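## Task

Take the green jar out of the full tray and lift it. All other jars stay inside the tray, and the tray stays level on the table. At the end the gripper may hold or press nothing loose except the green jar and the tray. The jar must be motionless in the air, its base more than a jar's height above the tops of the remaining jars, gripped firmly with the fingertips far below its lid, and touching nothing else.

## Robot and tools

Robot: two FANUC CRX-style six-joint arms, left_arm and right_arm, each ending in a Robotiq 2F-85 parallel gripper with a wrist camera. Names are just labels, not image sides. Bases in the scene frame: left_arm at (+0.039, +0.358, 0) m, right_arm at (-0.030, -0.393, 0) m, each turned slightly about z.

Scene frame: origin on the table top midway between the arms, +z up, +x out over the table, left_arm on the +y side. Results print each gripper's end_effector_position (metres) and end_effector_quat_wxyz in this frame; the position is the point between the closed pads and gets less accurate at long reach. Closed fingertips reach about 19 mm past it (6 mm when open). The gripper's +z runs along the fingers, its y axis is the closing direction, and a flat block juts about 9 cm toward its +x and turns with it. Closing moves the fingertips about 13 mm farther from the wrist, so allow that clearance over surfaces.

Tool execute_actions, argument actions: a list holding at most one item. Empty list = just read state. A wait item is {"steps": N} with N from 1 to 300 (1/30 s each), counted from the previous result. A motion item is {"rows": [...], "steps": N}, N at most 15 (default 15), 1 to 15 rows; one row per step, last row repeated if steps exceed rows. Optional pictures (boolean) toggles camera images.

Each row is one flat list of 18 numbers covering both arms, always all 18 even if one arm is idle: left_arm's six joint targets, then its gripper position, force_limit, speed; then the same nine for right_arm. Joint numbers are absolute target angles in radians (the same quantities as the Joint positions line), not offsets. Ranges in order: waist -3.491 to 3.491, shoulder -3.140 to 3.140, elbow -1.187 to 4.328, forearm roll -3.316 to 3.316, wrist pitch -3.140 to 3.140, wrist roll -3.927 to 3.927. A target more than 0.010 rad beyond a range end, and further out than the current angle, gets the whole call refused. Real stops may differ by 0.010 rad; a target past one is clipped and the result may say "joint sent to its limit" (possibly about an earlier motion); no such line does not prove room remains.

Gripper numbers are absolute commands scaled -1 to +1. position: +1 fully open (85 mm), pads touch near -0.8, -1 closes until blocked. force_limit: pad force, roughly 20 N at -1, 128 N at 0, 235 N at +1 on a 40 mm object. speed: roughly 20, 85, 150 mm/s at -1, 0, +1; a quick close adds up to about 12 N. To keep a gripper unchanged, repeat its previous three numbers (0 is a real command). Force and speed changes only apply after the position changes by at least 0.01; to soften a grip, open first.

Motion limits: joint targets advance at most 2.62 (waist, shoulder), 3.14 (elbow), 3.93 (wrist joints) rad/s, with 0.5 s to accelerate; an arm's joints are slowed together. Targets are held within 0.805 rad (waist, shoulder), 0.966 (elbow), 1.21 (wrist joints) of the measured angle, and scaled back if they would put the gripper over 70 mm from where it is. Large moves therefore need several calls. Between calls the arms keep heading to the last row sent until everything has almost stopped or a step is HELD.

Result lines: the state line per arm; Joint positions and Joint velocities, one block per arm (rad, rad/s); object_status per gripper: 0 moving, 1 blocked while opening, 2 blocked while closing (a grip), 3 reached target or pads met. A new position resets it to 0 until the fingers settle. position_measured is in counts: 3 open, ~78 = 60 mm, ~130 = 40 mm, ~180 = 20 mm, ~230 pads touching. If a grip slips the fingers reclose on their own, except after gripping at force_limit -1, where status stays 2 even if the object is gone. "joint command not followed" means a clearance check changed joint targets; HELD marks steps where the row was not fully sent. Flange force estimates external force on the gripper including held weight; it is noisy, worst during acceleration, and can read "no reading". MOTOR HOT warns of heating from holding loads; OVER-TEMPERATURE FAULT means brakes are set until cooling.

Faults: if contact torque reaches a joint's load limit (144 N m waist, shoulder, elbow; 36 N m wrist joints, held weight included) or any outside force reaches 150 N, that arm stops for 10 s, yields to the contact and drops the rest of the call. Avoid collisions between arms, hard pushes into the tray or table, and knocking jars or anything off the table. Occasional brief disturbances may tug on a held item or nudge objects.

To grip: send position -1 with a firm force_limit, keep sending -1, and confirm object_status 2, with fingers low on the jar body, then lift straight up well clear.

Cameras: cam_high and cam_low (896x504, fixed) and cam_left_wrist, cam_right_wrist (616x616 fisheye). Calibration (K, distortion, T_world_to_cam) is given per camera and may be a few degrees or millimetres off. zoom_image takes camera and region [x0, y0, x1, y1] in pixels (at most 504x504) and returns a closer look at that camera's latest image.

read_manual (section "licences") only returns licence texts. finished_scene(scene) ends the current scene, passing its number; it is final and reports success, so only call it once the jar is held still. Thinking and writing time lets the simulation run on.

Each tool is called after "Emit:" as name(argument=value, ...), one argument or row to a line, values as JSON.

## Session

Emit:
execute_actions(
  actions=[],
)

Scene clock: 0.00 s of 4400.00 s.
left_arm: end_effector_position=(+0.6282, +0.1295, +0.3787) position_measured=3 object_status=3 end_effector_quat_wxyz=(-0.172, -0.522, +0.743, -0.382) | right_arm: end_effector_position=(+0.6512, -0.0351, +0.2653) position_measured=3 object_status=3 end_effector_quat_wxyz=(-0.238, +0.875, +0.199, +0.371)
Joint positions: left_arm=[ 0.043  0.234  0.015  0.879 -1.42   0.876] | right_arm=[ 0.369  0.25   0.077 -0.361 -0.527 -3.032]
Joint velocities: left_arm=[ 0.     0.    -0.    -0.001  0.    -0.002] | right_arm=[-0.001 -0.     0.     0.    -0.001 -0.   ]
Flange force (N, the push that the arm receives, along the gripper's own x y z axes): no reading
camera_calibration (this result's frames):
cam_left_wrist: T_world_to_cam=[[-0.901501, 0.21189, -0.377356, 0.674905], [0.381092, 0.801889, -0.460155, -0.138167], [0.205096, -0.558638, -0.803654, 0.398943], [0, 0, 0, 1]] pos_world=[0.579261, 0.190654, 0.511713]
cam_right_wrist: T_world_to_cam=[[0.570893, -0.771419, -0.281059, -0.318633], [-0.770347, -0.384884, -0.50836, 0.642998], [0.283984, 0.506732, -0.813988, 0.198583], [0, 0, 0, 1]] pos_world=[0.620842, -0.0989486, 0.398964]

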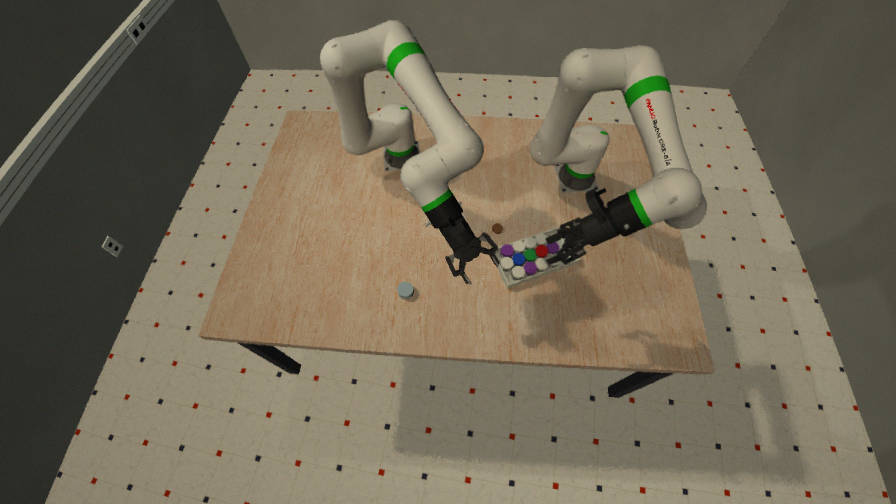

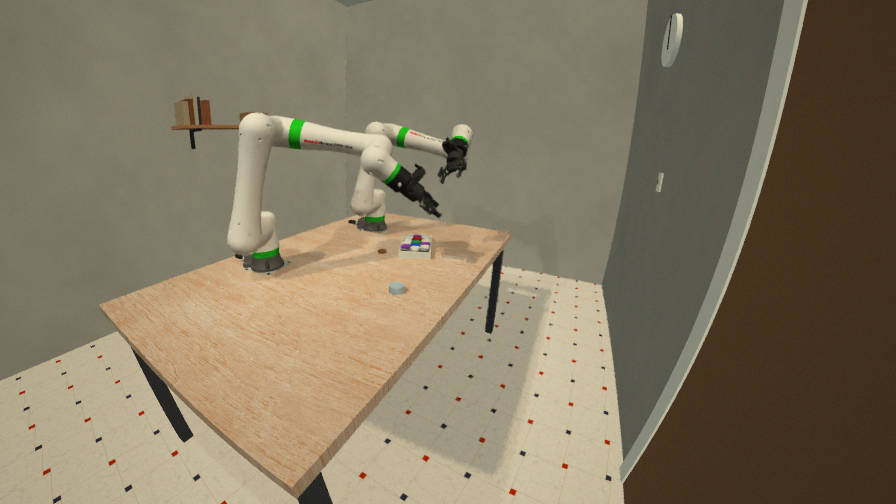

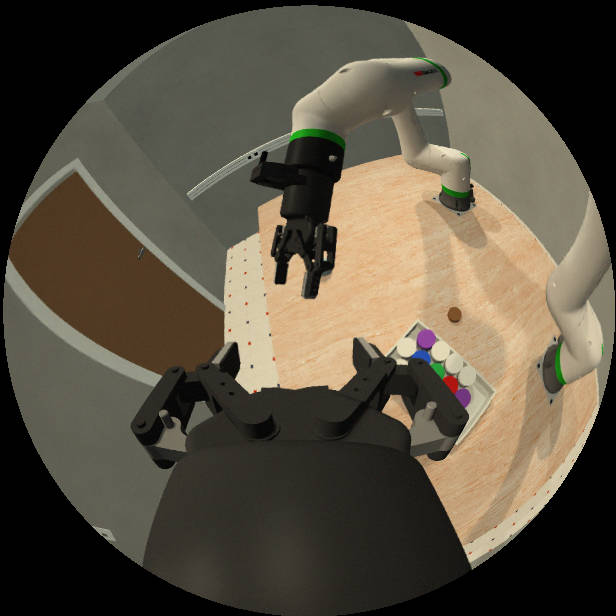

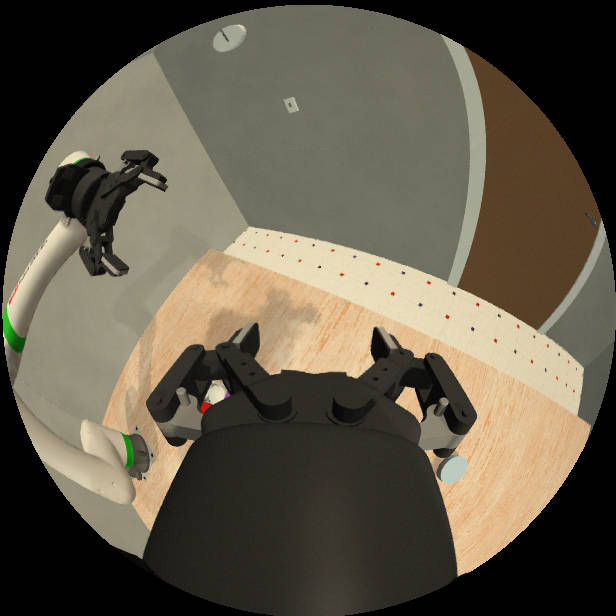

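Emit:
execute_actions(
  actions=[
    {"rows":[[-0.156,-0.146,-0.375,0,-1.342,2.047,1,0,0,-0.3,0.25,0.077,-0.361,-0.527,-3.032,1,0,0]]},
  ],
  pictures=false,
)

Emit:
execute_actions(
  actions=[
    {"steps":60},
  ],
)

Emit:
zoom_image(
  camera="cam_left_wrist",
  region=[190, 140, 430, 380],
)

Scene clock: 13.87 s of 4400.00 s.
left_arm: end_effector_position=(+0.5168, +0.1356, +0.2723) position_measured=3 object_status=3 end_effector_quat_wxyz=(-0.159, -0.691, +0.682, -0.178) | right_arm: end_effector_position=(+0.7180, -0.2125, +0.2653) position_measured=3 object_status=3 end_effector_quat_wxyz=(-0.190, +0.893, +0.090, +0.397)
Joint positions: left_arm=[-0.045  0.066 -0.157  0.491 -1.386  1.394] | right_arm=[ 0.122  0.25   0.077 -0.361 -0.527 -3.032]
Joint velocities: left_arm=[-0.223 -0.428 -0.437 -0.977  0.086  1.304] | right_arm=[-0.573  0.    -0.     0.001  0.001 -0.001]
Flange force (N, the push that the arm receives, along the gripper's own x y z axes): left_arm=[-0.1 -4.8 1.5] | right_arm=[2.2 1.6 1.1]
Steps of this call (steps 1 to 90: nothing new was sent; then 10.37 s passed at rest; steps 91 to 105: all 15 steps of this action). Readings (joint positions | what the end effector reports):
91: left_arm=[0.043 0.234 0.015 0.878 -1.420 0.877] | right_arm=[0.368 0.250 0.077 -0.361 -0.527 -3.032] | left_arm position_measured=3 object_status=3 | right_arm position_measured=3 object_status=3
92: left_arm=[0.042 0.232 0.013 0.874 -1.420 0.883] | right_arm=[0.365 0.250 0.077 -0.361 -0.527 -3.032] | left_arm position_measured=3 object_status=3 | right_arm position_measured=3 object_status=3
94: left_arm=[0.035 0.219 0.001 0.846 -1.418 0.921] | right_arm=[0.339 0.250 0.077 -0.361 -0.527 -3.032] | left_arm position_measured=3 object_status=3 | right_arm position_measured=3 object_status=3
98: left_arm=[0.007 0.166 -0.054 0.722 -1.406 1.085] | right_arm=[0.258 0.250 0.077 -0.361 -0.527 -3.032] | left_arm position_measured=3 object_status=3 | right_arm position_measured=3 object_status=3
105: the state above

Scene clock: 15.87 s of 4400.00 s.
left_arm: end_effector_position=(+0.3953, +0.2205, +0.1699) position_measured=3 object_status=3 end_effector_quat_wxyz=(+0.000, +0.848, -0.530, -0.000) | right_arm: end_effector_position=(+0.7261, -0.5342, +0.2651) position_measured=3 object_status=3 end_effector_quat_wxyz=(-0.103, +0.892, -0.099, +0.428)
Joint positions: left_arm=[-0.156 -0.146 -0.375  0.    -1.342  2.047] | right_arm=[-0.3    0.25   0.077 -0.361 -0.527 -3.032]
Joint velocities: left_arm=[-0.     0.002 -0.001 -0.     0.    -0.001] | right_arm=[-0.001  0.001 -0.     0.001  0.001  0.   ]
Flange force (N, the push that the arm receives, along the gripper's own x y z axes): left_arm=[2.0 1.4 1.3] | right_arm=[1.3 0.1 0.5]
Steps of this call (steps 1 to 45: the robot went on to your last target; steps 46 to 60: nothing new was sent). Readings (joint positions | what the end effector reports):
1: left_arm=[-0.053 0.052 -0.172 0.457 -1.383 1.438] | right_arm=[0.102 0.250 0.077 -0.361 -0.527 -3.032] | left_arm position_measured=3 object_status=3 | right_arm position_measured=3 object_status=3
2: left_arm=[-0.060 0.037 -0.187 0.423 -1.380 1.483] | right_arm=[0.083 0.250 0.077 -0.361 -0.527 -3.032] | left_arm position_measured=3 object_status=3 | right_arm position_measured=3 object_status=3
4: left_arm=[-0.075 0.008 -0.217 0.356 -1.374 1.573] | right_arm=[0.044 0.250 0.077 -0.361 -0.527 -3.032] | left_arm position_measured=3 object_status=3 | right_arm position_measured=3 object_status=3
8: left_arm=[-0.106 -0.051 -0.278 0.219 -1.362 1.755] | right_arm=[-0.034 0.250 0.077 -0.361 -0.527 -3.032] | left_arm position_measured=3 object_status=3 | right_arm position_measured=3 object_status=3
60: the state above
All arms were judged still, so your last target was given up. Only a new action makes them travel on or press farther. Fingers that are still opening or closing keep moving.
camera_calibration (this result's frames):
cam_left_wrist: T_world_to_cam=[[-0.909288, -0.413925, 0.0431436, 0.43649], [-0.391813, 0.886406, 0.246509, -0.0516079], [-0.140279, 0.207243, -0.96818, 0.325328], [0, 0, 0, 1]] pos_world=[0.422311, 0.158998, 0.308866]
cam_right_wrist: T_world_to_cam=[[-0.0302051, -0.959351, -0.280593, -0.410486], [-0.84341, 0.175115, -0.507931, 0.860542], [0.53642, 0.221313, -0.814416, 0.0943774], [0, 0, 0, 1]] pos_world=[0.662765, -0.565382, 0.398779]

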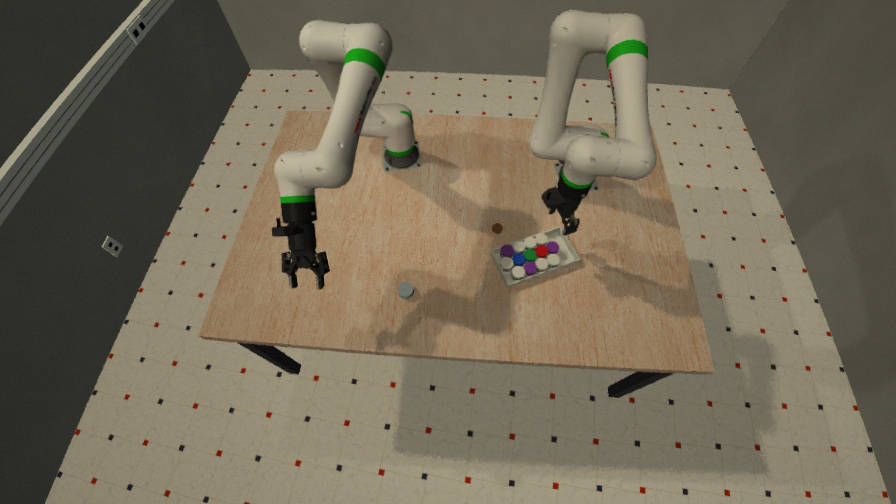

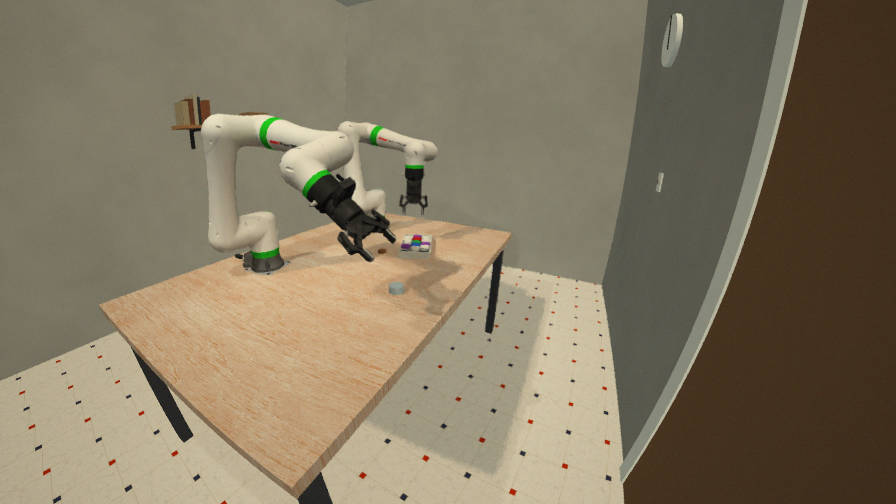

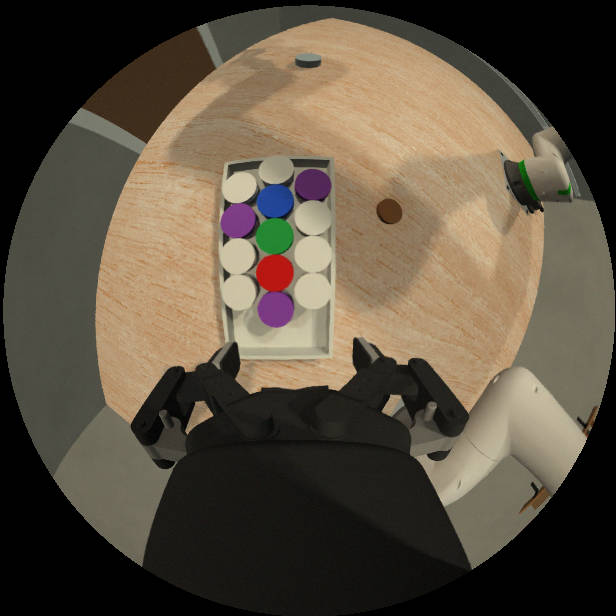

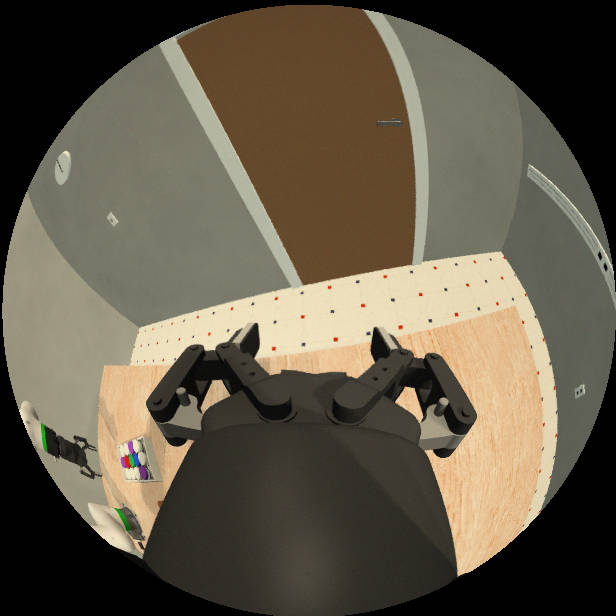

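Region (190, 140, 430, 380) of cam_left_wrist's 616x616 image, scaled by 2.100, with more detail than that image has.

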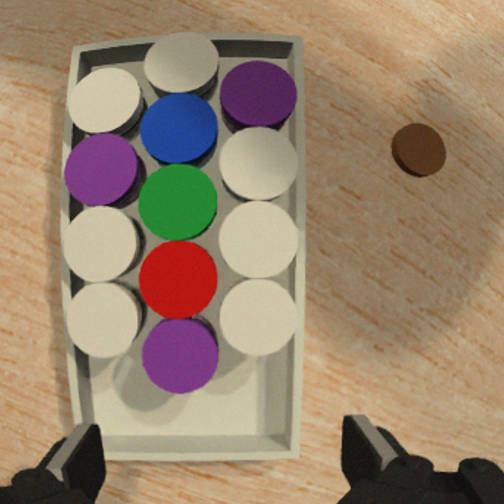

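Emit:
execute_actions(
  actions=[
    {"rows":[[-0.475,0.3317,0.0014,0,-1.2405,2.339,1,0,0,-0.3,0.25,0.077,-0.361,-0.527,-3.032,1,0,0]]},
  ],
  pictures=false,
)

Emit:
execute_actions(
  actions=[
    {"steps":30},
  ],
)

Emit:
zoom_image(
  camera="cam_left_wrist",
  region=[180, 230, 420, 410],
)

Emit:
zoom_image(
  camera="cam_low",
  region=[380, 200, 460, 270],
)

Scene clock: 45.83 s of 4400.00 s.
left_arm: end_effector_position=(+0.4817, +0.1117, +0.1366) position_measured=3 object_status=3 end_effector_quat_wxyz=(-0.000, +0.843, -0.538, -0.000) | right_arm: end_effector_position=(+0.7261, -0.5342, +0.2651) position_measured=3 object_status=3 end_effector_quat_wxyz=(-0.103, +0.892, -0.099, +0.428)
Joint positions: left_arm=[-0.383  0.194 -0.107 -0.    -1.27   2.255] | right_arm=[-0.3    0.25   0.077 -0.361 -0.527 -3.032]
Joint velocities: left_arm=[-0.537  0.803  0.633 -0.     0.17   0.487] | right_arm=[-0.001 -0.001 -0.     0.001 -0.     0.   ]
Flange force (N, the push that the arm receives, along the gripper's own x y z axes): left_arm=[-4.0 -0.6 -1.6] | right_arm=[0.5 -0.4 -0.3]
Steps of this call (steps 1 to 90: nothing new was sent; then 26.47 s passed at rest; steps 91 to 105: all 15 steps of this action). Readings (joint positions | what the end effector reports):
91: left_arm=[-0.156 -0.146 -0.375 -0.000 -1.342 2.047] | right_arm=[-0.300 0.250 0.077 -0.361 -0.527 -3.032] | left_arm position_measured=3 object_status=3 | right_arm position_measured=3 object_status=3
92: left_arm=[-0.159 -0.142 -0.372 -0.000 -1.341 2.050] | right_arm=[-0.300 0.250 0.077 -0.361 -0.527 -3.032] | left_arm position_measured=3 object_status=3 | right_arm position_measured=3 object_status=3
94: left_arm=[-0.176 -0.116 -0.352 -0.000 -1.336 2.065] | right_arm=[-0.300 0.250 0.077 -0.361 -0.527 -3.032] | left_arm position_measured=3 object_status=3 | right_arm position_measured=3 object_status=3
98: left_arm=[-0.250 -0.005 -0.264 -0.000 -1.312 2.133] | right_arm=[-0.300 0.250 0.077 -0.361 -0.527 -3.032] | left_arm position_measured=3 object_status=3 | right_arm position_measured=3 object_status=3
105: the state above

Scene clock: 46.83 s of 4400.00 s.
left_arm: end_effector_position=(+0.5049, +0.0552, +0.1100) position_measured=3 object_status=3 end_effector_quat_wxyz=(-0.000, +0.841, -0.541, -0.000) | right_arm: end_effector_position=(+0.7261, -0.5342, +0.2651) position_measured=3 object_status=3 end_effector_quat_wxyz=(-0.103, +0.892, -0.099, +0.428)
Joint positions: left_arm=[-0.475  0.332  0.001 -0.    -1.24   2.339] | right_arm=[-0.3    0.25   0.077 -0.361 -0.527 -3.032]
Joint velocities: left_arm=[ 0.    -0.001 -0.    -0.    -0.001 -0.001] | right_arm=[ 0.001 -0.     0.    -0.001  0.002 -0.001]
Flange force (N, the push that the arm receives, along the gripper's own x y z axes): left_arm=[2.6 0.0 0.7] | right_arm=[2.2 0.9 1.6]
Steps of this call (steps 1 to 30: the robot went on to your last target). Readings (joint positions | what the end effector reports):
1: left_arm=[-0.401 0.221 -0.086 -0.000 -1.264 2.271] | right_arm=[-0.300 0.250 0.077 -0.361 -0.527 -3.032] | left_arm position_measured=3 object_status=3 | right_arm position_measured=3 object_status=3
2: left_arm=[-0.419 0.247 -0.065 -0.000 -1.258 2.287] | right_arm=[-0.300 0.250 0.077 -0.361 -0.527 -3.032] | left_arm position_measured=3 object_status=3 | right_arm position_measured=3 object_status=3
4: left_arm=[-0.449 0.292 -0.030 -0.000 -1.249 2.315] | right_arm=[-0.300 0.250 0.077 -0.361 -0.527 -3.032] | left_arm position_measured=3 object_status=3 | right_arm position_measured=3 object_status=3
8: left_arm=[-0.474 0.330 0.000 -0.000 -1.241 2.338] | right_arm=[-0.300 0.250 0.077 -0.361 -0.527 -3.032] | left_arm position_measured=3 object_status=3 | right_arm position_measured=3 object_status=3
30: the state above
All arms were judged still, so your last target was given up. Only a new action makes them travel on or press farther. Fingers that are still opening or closing keep moving.
camera_calibration (this result's frames):
cam_left_wrist: T_world_to_cam=[[-0.92015, -0.389206, 0.0429174, 0.474457], [-0.367772, 0.896655, 0.246481, 0.139902], [-0.134414, 0.211016, -0.968197, 0.31385], [0, 0, 0, 1]] pos_world=[0.530209, -0.00700972, 0.249023]
cam_right_wrist: T_world_to_cam=[[-0.0302038, -0.959352, -0.28059, -0.410487], [-0.843391, 0.175121, -0.507961, 0.86055], [0.536451, 0.221305, -0.814398, 0.0943566], [0, 0, 0, 1]] pos_world=[0.662765, -0.565383, 0.398791]

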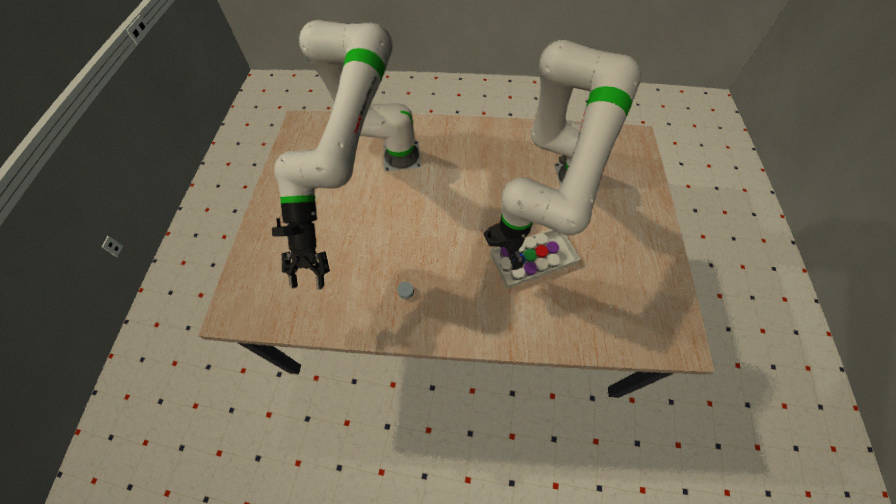

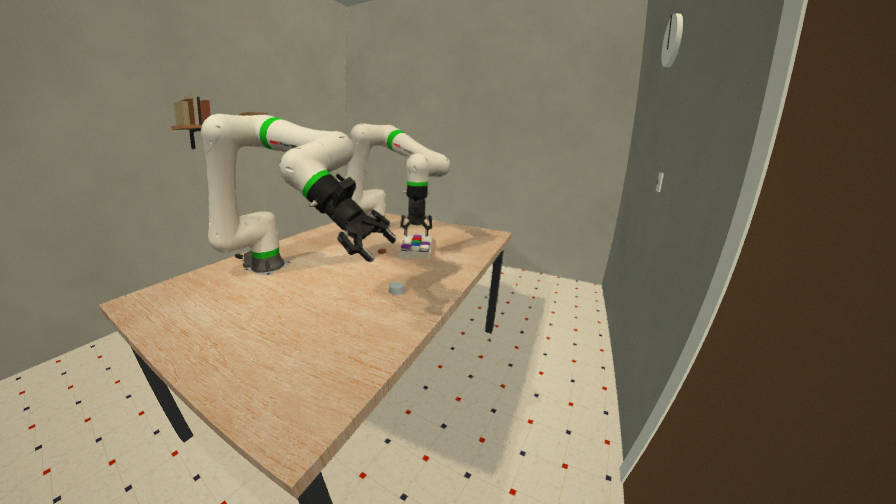

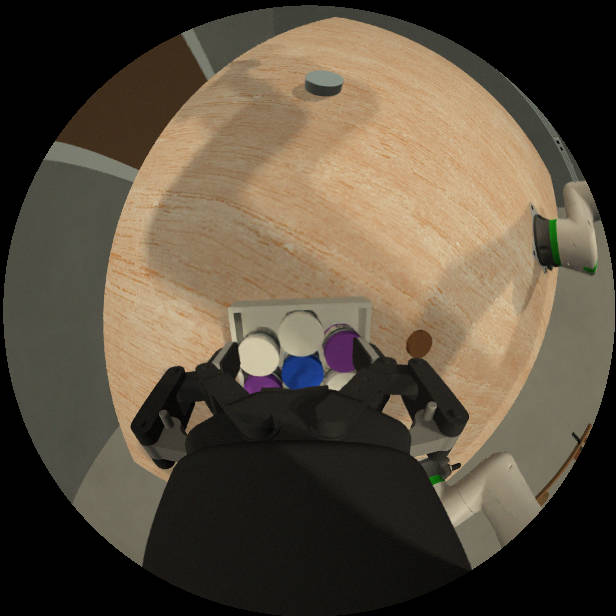

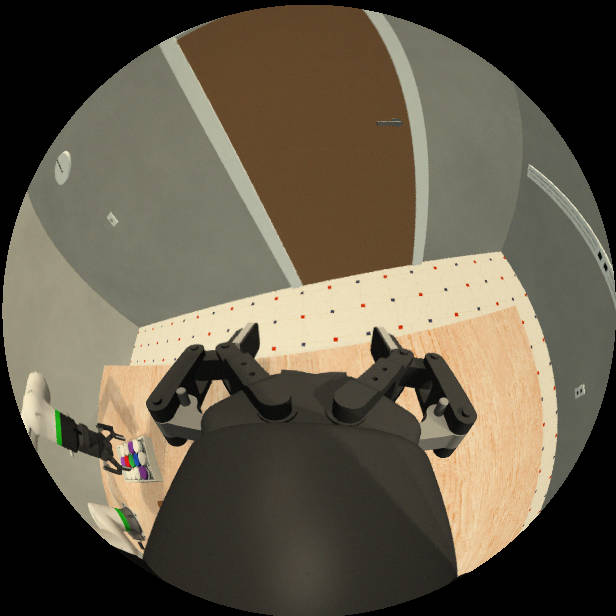

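Region (180, 230, 420, 410) of cam_left_wrist's 616x616 image, scaled by 2.100, with more detail than that image has; it fills the top 378 rows of this view, and the rest is white.

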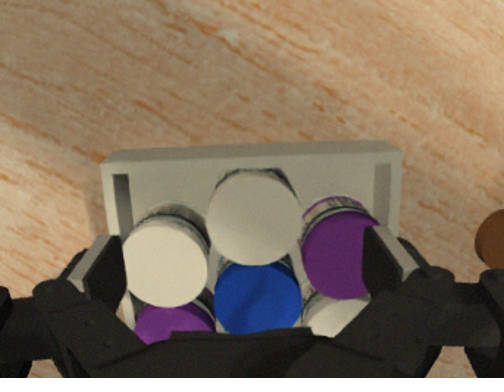

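Region (380, 200, 460, 270) of cam_low's 896x504 image, scaled by 6.300, with more detail than that image has; it fills the top 441 rows of this view, and the rest is white.

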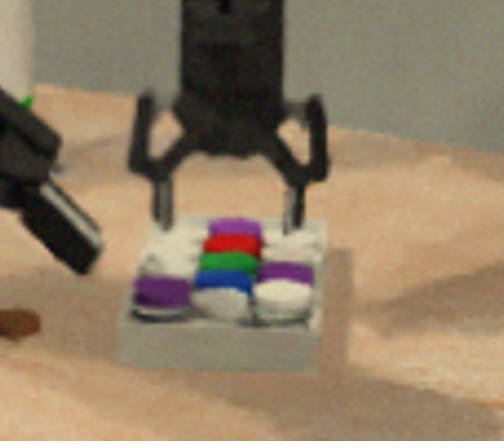

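Emit:
execute_actions(
  actions=[
    {"rows":[[-0.4829,0.3914,-0.0477,0,-1.1317,2.347,1,0,0,-0.3,0.25,0.077,-0.361,-0.527,-3.032,1,0,0]]},
  ],
)

Emit:
zoom_image(
  camera="cam_left_wrist",
  region=[180, 230, 420, 410],
)

Emit:
zoom_image(
  camera="cam_low",
  region=[380, 200, 460, 270],
)

Scene clock: 61.10 s of 4400.00 s.
left_arm: end_effector_position=(+0.5075, +0.0496, +0.0581) position_measured=3 object_status=3 end_effector_quat_wxyz=(+0.000, +0.841, -0.541, +0.000) | right_arm: end_effector_position=(+0.7261, -0.5342, +0.2651) position_measured=3 object_status=3 end_effector_quat_wxyz=(-0.103, +0.892, -0.099, +0.428)
Joint positions: left_arm=[-0.483  0.391 -0.048  0.    -1.132  2.347] | right_arm=[-0.3    0.25   0.077 -0.361 -0.527 -3.032]
Joint velocities: left_arm=[-0.     0.    -0.001 -0.001  0.001 -0.   ] | right_arm=[-0.001  0.001 -0.    -0.001  0.     0.   ]
Flange force (N, the push that the arm receives, along the gripper's own x y z axes): left_arm=[-0.4 0.5 1.2] | right_arm=[1.8 0.0 0.2]
Steps of this call (steps 1 to 90: nothing new was sent; then 10.77 s passed at rest; steps 91 to 105: all 15 steps of this action). Readings (joint positions | what the end effector reports):
91: left_arm=[-0.475 0.332 0.001 0.000 -1.240 2.339] | right_arm=[-0.300 0.250 0.077 -0.361 -0.527 -3.032] | left_arm position_measured=3 object_status=3 | right_arm position_measured=3 object_status=3
92: left_arm=[-0.475 0.335 -0.001 0.000 -1.234 2.340] | right_arm=[-0.300 0.250 0.077 -0.361 -0.527 -3.032] | left_arm position_measured=3 object_status=3 | right_arm position_measured=3 object_status=3
94: left_arm=[-0.478 0.356 -0.018 0.000 -1.196 2.342] | right_arm=[-0.300 0.250 0.077 -0.361 -0.527 -3.032] | left_arm position_measured=3 object_status=3 | right_arm position_measured=3 object_status=3
98: left_arm=[-0.483 0.390 -0.047 0.000 -1.135 2.347] | right_arm=[-0.300 0.250 0.077 -0.361 -0.527 -3.032] | left_arm position_measured=3 object_status=3 | right_arm position_measured=3 object_status=3
105: the state above
camera_calibration (this result's frames):
cam_left_wrist: T_world_to_cam=[[-0.920074, -0.389375, 0.0430275, 0.476889], [-0.367939, 0.896637, 0.246297, 0.158754], [-0.134482, 0.21078, -0.968239, 0.265143], [0, 0, 0, 1]] pos_world=[0.532842, -0.0125423, 0.197101]
cam_right_wrist: T_world_to_cam=[[-0.0302039, -0.959352, -0.28059, -0.410487], [-0.843391, 0.175121, -0.507961, 0.86055], [0.536451, 0.221305, -0.814398, 0.0943565], [0, 0, 0, 1]] pos_world=[0.662765, -0.565383, 0.398791]

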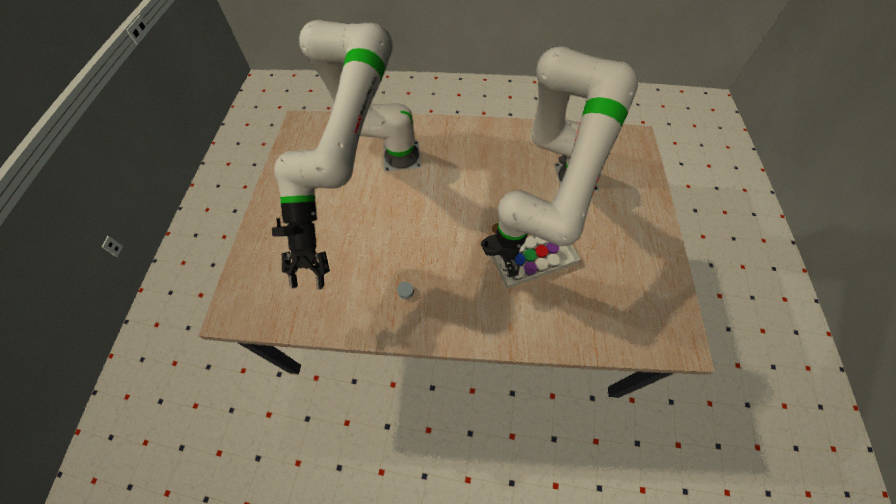

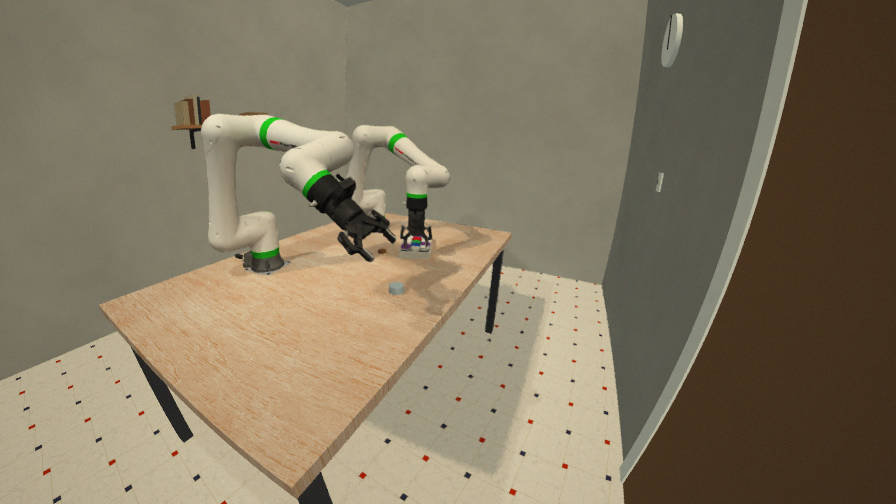

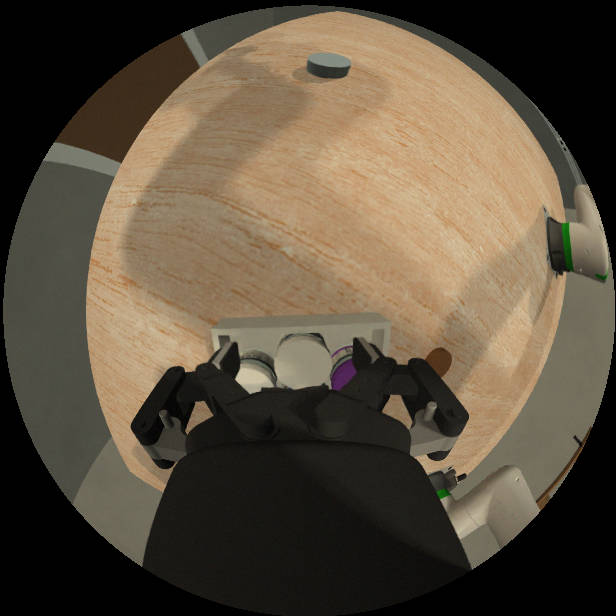

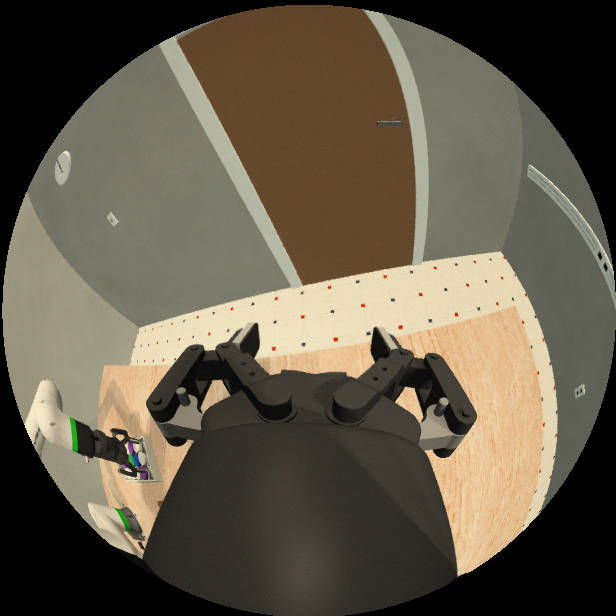

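Region (180, 230, 420, 410) of cam_left_wrist's 616x616 image, scaled by 2.100, with more detail than that image has; it fills the top 378 rows of this view, and the rest is white.

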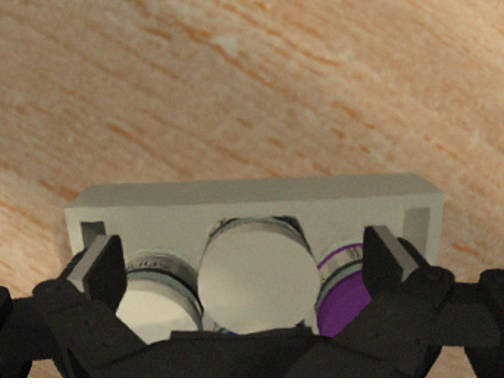

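Region (380, 200, 460, 270) of cam_low's 896x504 image, scaled by 6.300, with more detail than that image has; it fills the top 441 rows of this view, and the rest is white.

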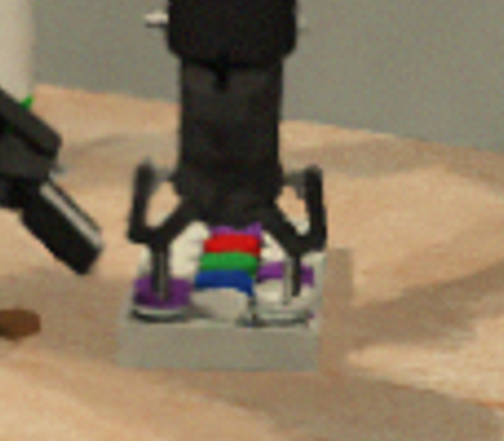

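Emit:
execute_actions(
  actions=[
    {"rows":[[-0.4892,0.4002,-0.0715,0,-1.0991,2.3534,1,0,0,-0.3,0.25,0.077,-0.361,-0.527,-3.032,1,0,0]]},
  ],
)

Emit:
zoom_image(
  camera="cam_left_wrist",
  region=[180, 230, 420, 410],
)

Emit:
zoom_image(
  camera="cam_low",
  region=[380, 200, 460, 270],
)

Scene clock: 81.87 s of 4400.00 s.
left_arm: end_effector_position=(+0.5029, +0.0478, +0.0440) position_measured=3 object_status=3 end_effector_quat_wxyz=(-0.000, +0.841, -0.541, -0.000) | right_arm: end_effector_position=(+0.7261, -0.5342, +0.2651) position_measured=3 object_status=3 end_effector_quat_wxyz=(-0.103, +0.892, -0.099, +0.428)
Joint positions: left_arm=[-0.489  0.4   -0.071 -0.    -1.099  2.353] | right_arm=[-0.3    0.25   0.077 -0.361 -0.527 -3.032]
Joint velocities: left_arm=[-0.    -0.001  0.     0.001 -0.001  0.002] | right_arm=[ 0.001 -0.     0.    -0.    -0.     0.   ]
Flange force (N, the push that the arm receives, along the gripper's own x y z axes): left_arm=[1.4 -0.3 1.2] | right_arm=[2.8 0.3 0.4]
Steps of this call (steps 1 to 15: the robot went on to your last target; steps 16 to 90: nothing new was sent; then 17.27 s passed at rest; steps 91 to 105: all 15 steps of this action). Readings (joint positions | what the end effector reports):
91: left_arm=[-0.483 0.392 -0.048 0.000 -1.131 2.347] | right_arm=[-0.300 0.250 0.077 -0.361 -0.527 -3.032] | left_arm position_measured=3 object_status=3 | right_arm position_measured=3 object_status=3
92: left_arm=[-0.484 0.393 -0.052 -0.000 -1.125 2.348] | right_arm=[-0.300 0.250 0.077 -0.361 -0.527 -3.032] | left_arm position_measured=3 object_status=3 | right_arm position_measured=3 object_status=3
94: left_arm=[-0.488 0.398 -0.066 -0.000 -1.107 2.352] | right_arm=[-0.300 0.250 0.077 -0.361 -0.527 -3.032] | left_arm position_measured=3 object_status=3 | right_arm position_measured=3 object_status=3
98: left_arm=[-0.489 0.400 -0.071 -0.000 -1.100 2.353] | right_arm=[-0.300 0.250 0.077 -0.361 -0.527 -3.032] | left_arm position_measured=3 object_status=3 | right_arm position_measured=3 object_status=3
105: the state above
camera_calibration (this result's frames):
cam_left_wrist: T_world_to_cam=[[-0.920088, -0.389358, 0.0428748, 0.472537], [-0.367925, 0.896584, 0.246513, 0.162178], [-0.134423, 0.211039, -0.968191, 0.251273], [0, 0, 0, 1]] pos_world=[0.528221, -0.0144481, 0.183041]
cam_right_wrist: T_world_to_cam=[[-0.0302041, -0.959352, -0.28059, -0.410487], [-0.843391, 0.175121, -0.507961, 0.86055], [0.536451, 0.221305, -0.814399, 0.0943567], [0, 0, 0, 1]] pos_world=[0.662765, -0.565383, 0.398791]

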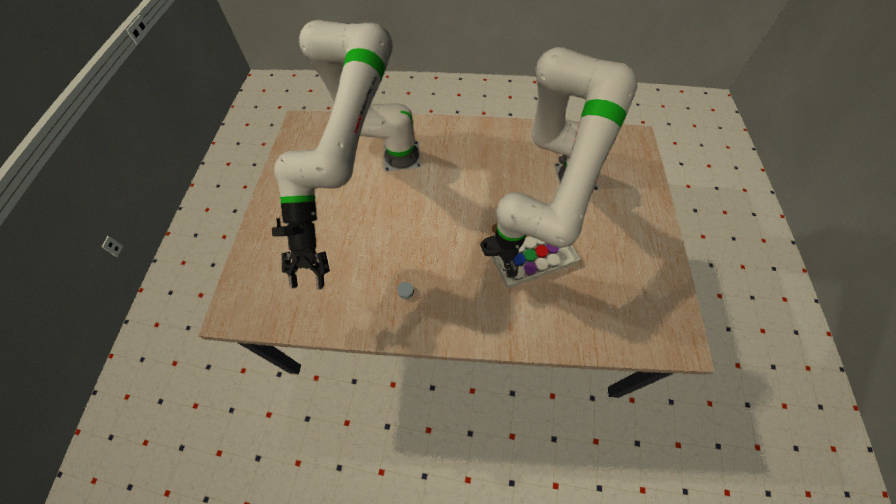

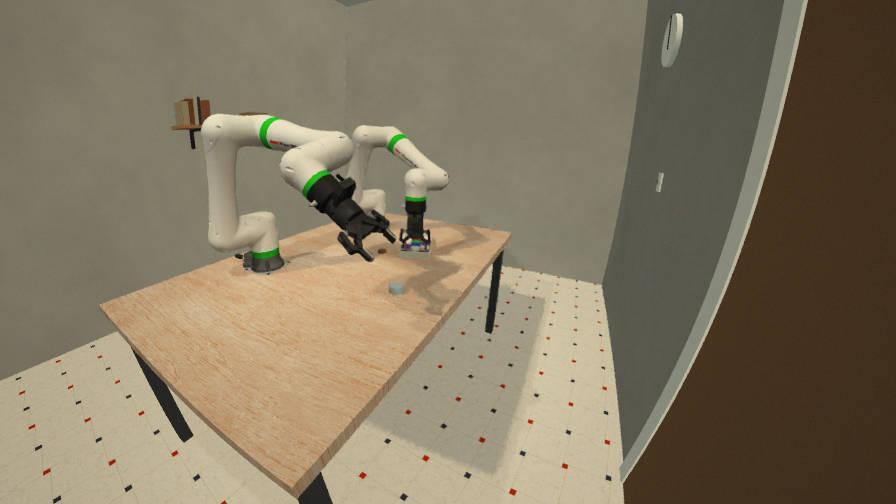

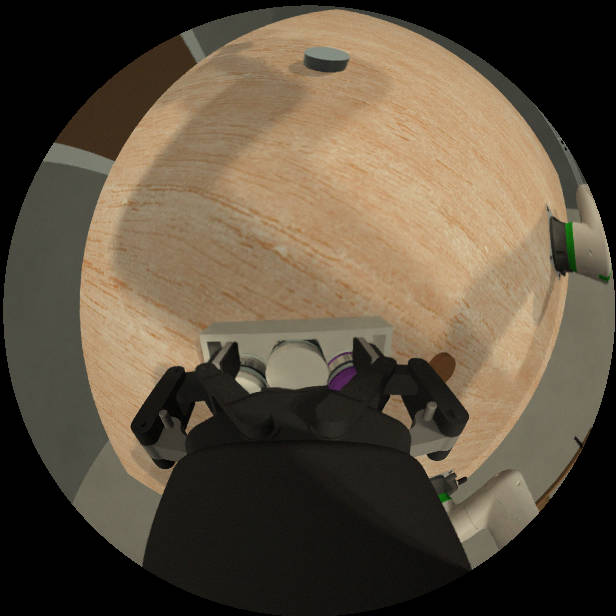

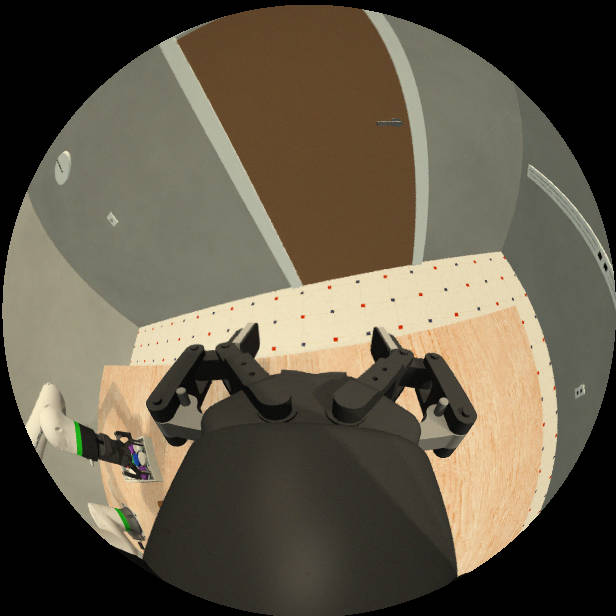

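Region (180, 230, 420, 410) of cam_left_wrist's 616x616 image, scaled by 2.100, with more detail than that image has; it fills the top 378 rows of this view, and the rest is white.

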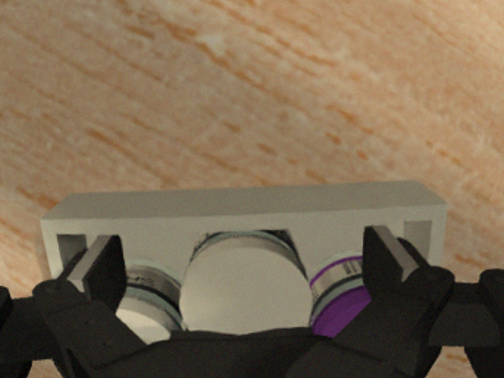

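Region (380, 200, 460, 270) of cam_low's 896x504 image, scaled by 6.300, with more detail than that image has; it fills the top 441 rows of this view, and the rest is white.

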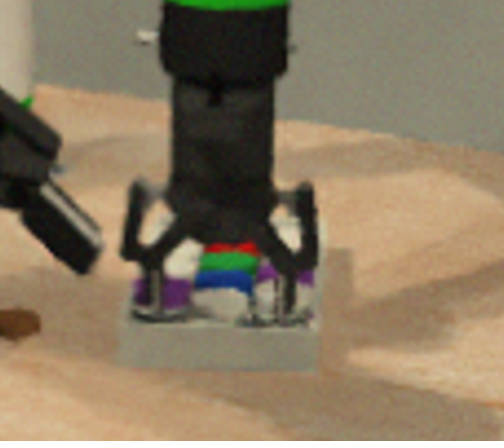

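Emit:
execute_actions(
  actions=[
    {"rows":[[-0.486,0.3955,-0.078,0,-1.097,2.35,1,0,0,-0.3,0.25,0.077,-0.361,-0.527,-3.032,1,0,0],[-0.486,0.3955,-0.078,0,-1.097,2.35,1,0,0,-0.3,0.25,0.077,-0.361,-0.527,-3.032,1,0,0],[-0.4828,0.3909,-0.0849,0,-1.095,2.347,1,0,0,-0.3,0.25,0.077,-0.361,-0.527,-3.032,1,0,0]],"steps":9},
  ],
  pictures=false,
)

Emit:
execute_actions(
  actions=[
    {"rows":[[-0.4828,0.3963,-0.0896,0,-1.085,2.347,1,0,0,-0.3,0.25,0.077,-0.361,-0.527,-3.032,1,0,0],[-0.4828,0.3963,-0.0896,0,-1.085,2.347,1,0,0,-0.3,0.25,0.077,-0.361,-0.527,-3.032,1,0,0],[-0.4828,0.4016,-0.0942,0,-1.075,2.347,1,0,0,-0.3,0.25,0.077,-0.361,-0.527,-3.032,1,0,0],[-0.4828,0.4016,-0.0942,0,-1.075,2.347,1,0,0,-0.3,0.25,0.077,-0.361,-0.527,-3.032,1,0,0],[-0.4828,0.407,-0.0989,0,-1.0649,2.347,1,0,0,-0.3,0.25,0.077,-0.361,-0.527,-3.032,1,0,0]]},
  ],
  pictures=false,
)

Scene clock: 105.37 s of 4400.00 s.
left_arm: end_effector_position=(+0.5009, +0.0520, +0.0439) position_measured=3 object_status=3 end_effector_quat_wxyz=(+0.000, +0.841, -0.541, +0.000) | right_arm: end_effector_position=(+0.7261, -0.5342, +0.2651) position_measured=3 object_status=3 end_effector_quat_wxyz=(-0.103, +0.892, -0.099, +0.428)
Joint positions: left_arm=[-0.483  0.391 -0.085  0.    -1.095  2.347] | right_arm=[-0.3    0.25   0.077 -0.361 -0.527 -3.032]
Joint velocities: left_arm=[ 0.003 -0.004 -0.005  0.     0.001 -0.003] | right_arm=[ 0.001  0.001  0.     0.001 -0.001 -0.   ]
Flange force (N, the push that the arm receives, along the gripper's own x y z axes): left_arm=[7.0 -1.8 1.2] | right_arm=[2.9 1.7 0.2]
Steps of this call (steps 1 to 15: the robot went on to your last target; steps 16 to 90: nothing new was sent; then 20.20 s passed at rest; steps 91 to 99: all 9 steps of this action). Readings (joint positions | what the end effector reports):
91: left_arm=[-0.489 0.400 -0.072 0.000 -1.099 2.353] | right_arm=[-0.300 0.250 0.077 -0.361 -0.527 -3.032] | left_arm position_measured=3 object_status=3 | right_arm position_measured=3 object_status=3
92: left_arm=[-0.488 0.399 -0.074 0.000 -1.098 2.353] | right_arm=[-0.300 0.250 0.077 -0.361 -0.527 -3.032] | left_arm position_measured=3 object_status=3 | right_arm position_measured=3 object_status=3
94: left_arm=[-0.486 0.395 -0.079 0.000 -1.097 2.350] | right_arm=[-0.300 0.250 0.077 -0.361 -0.527 -3.032] | left_arm position_measured=3 object_status=3 | right_arm position_measured=3 object_status=3
98: left_arm=[-0.483 0.391 -0.084 0.000 -1.095 2.347] | right_arm=[-0.300 0.250 0.077 -0.361 -0.527 -3.032] | left_arm position_measured=3 object_status=3 | right_arm position_measured=3 object_status=3
99: the state above

Scene clock: 105.87 s of 4400.00 s.
left_arm: end_effector_position=(+0.5008, +0.0522, +0.0300) position_measured=3 object_status=3 end_effector_quat_wxyz=(+0.000, +0.841, -0.541, +0.000) | right_arm: end_effector_position=(+0.7261, -0.5342, +0.2651) position_measured=3 object_status=3 end_effector_quat_wxyz=(-0.103, +0.892, -0.099, +0.428)
Joint positions: left_arm=[-0.483  0.407 -0.099  0.    -1.065  2.347] | right_arm=[-0.3    0.25   0.077 -0.361 -0.527 -3.032]
Joint velocities: left_arm=[ 0.     0.001 -0.001  0.     0.    -0.   ] | right_arm=[-0.001  0.     0.    -0.001 -0.    -0.   ]
Flange force (N, the push that the arm receives, along the gripper's own x y z axes): left_arm=[4.3 0.2 0.9] | right_arm=[3.0 1.5 0.6]
Steps of this call (steps 1 to 15: all 15 steps of this action). Readings (joint positions | what the end effector reports):
1: left_arm=[-0.483 0.391 -0.085 0.000 -1.095 2.347] | right_arm=[-0.300 0.250 0.077 -0.361 -0.527 -3.032] | left_arm position_measured=3 object_status=3 | right_arm position_measured=3 object_status=3
2: left_arm=[-0.483 0.393 -0.086 0.000 -1.091 2.347] | right_arm=[-0.300 0.250 0.077 -0.361 -0.527 -3.032] | left_arm position_measured=3 object_status=3 | right_arm position_measured=3 object_status=3
4: left_arm=[-0.483 0.397 -0.090 0.000 -1.084 2.347] | right_arm=[-0.300 0.250 0.077 -0.361 -0.527 -3.032] | left_arm position_measured=3 object_status=3 | right_arm position_measured=3 object_status=3
8: left_arm=[-0.483 0.406 -0.098 0.000 -1.068 2.347] | right_arm=[-0.300 0.250 0.077 -0.361 -0.527 -3.032] | left_arm position_measured=3 object_status=3 | right_arm position_measured=3 object_status=3
15: the state above


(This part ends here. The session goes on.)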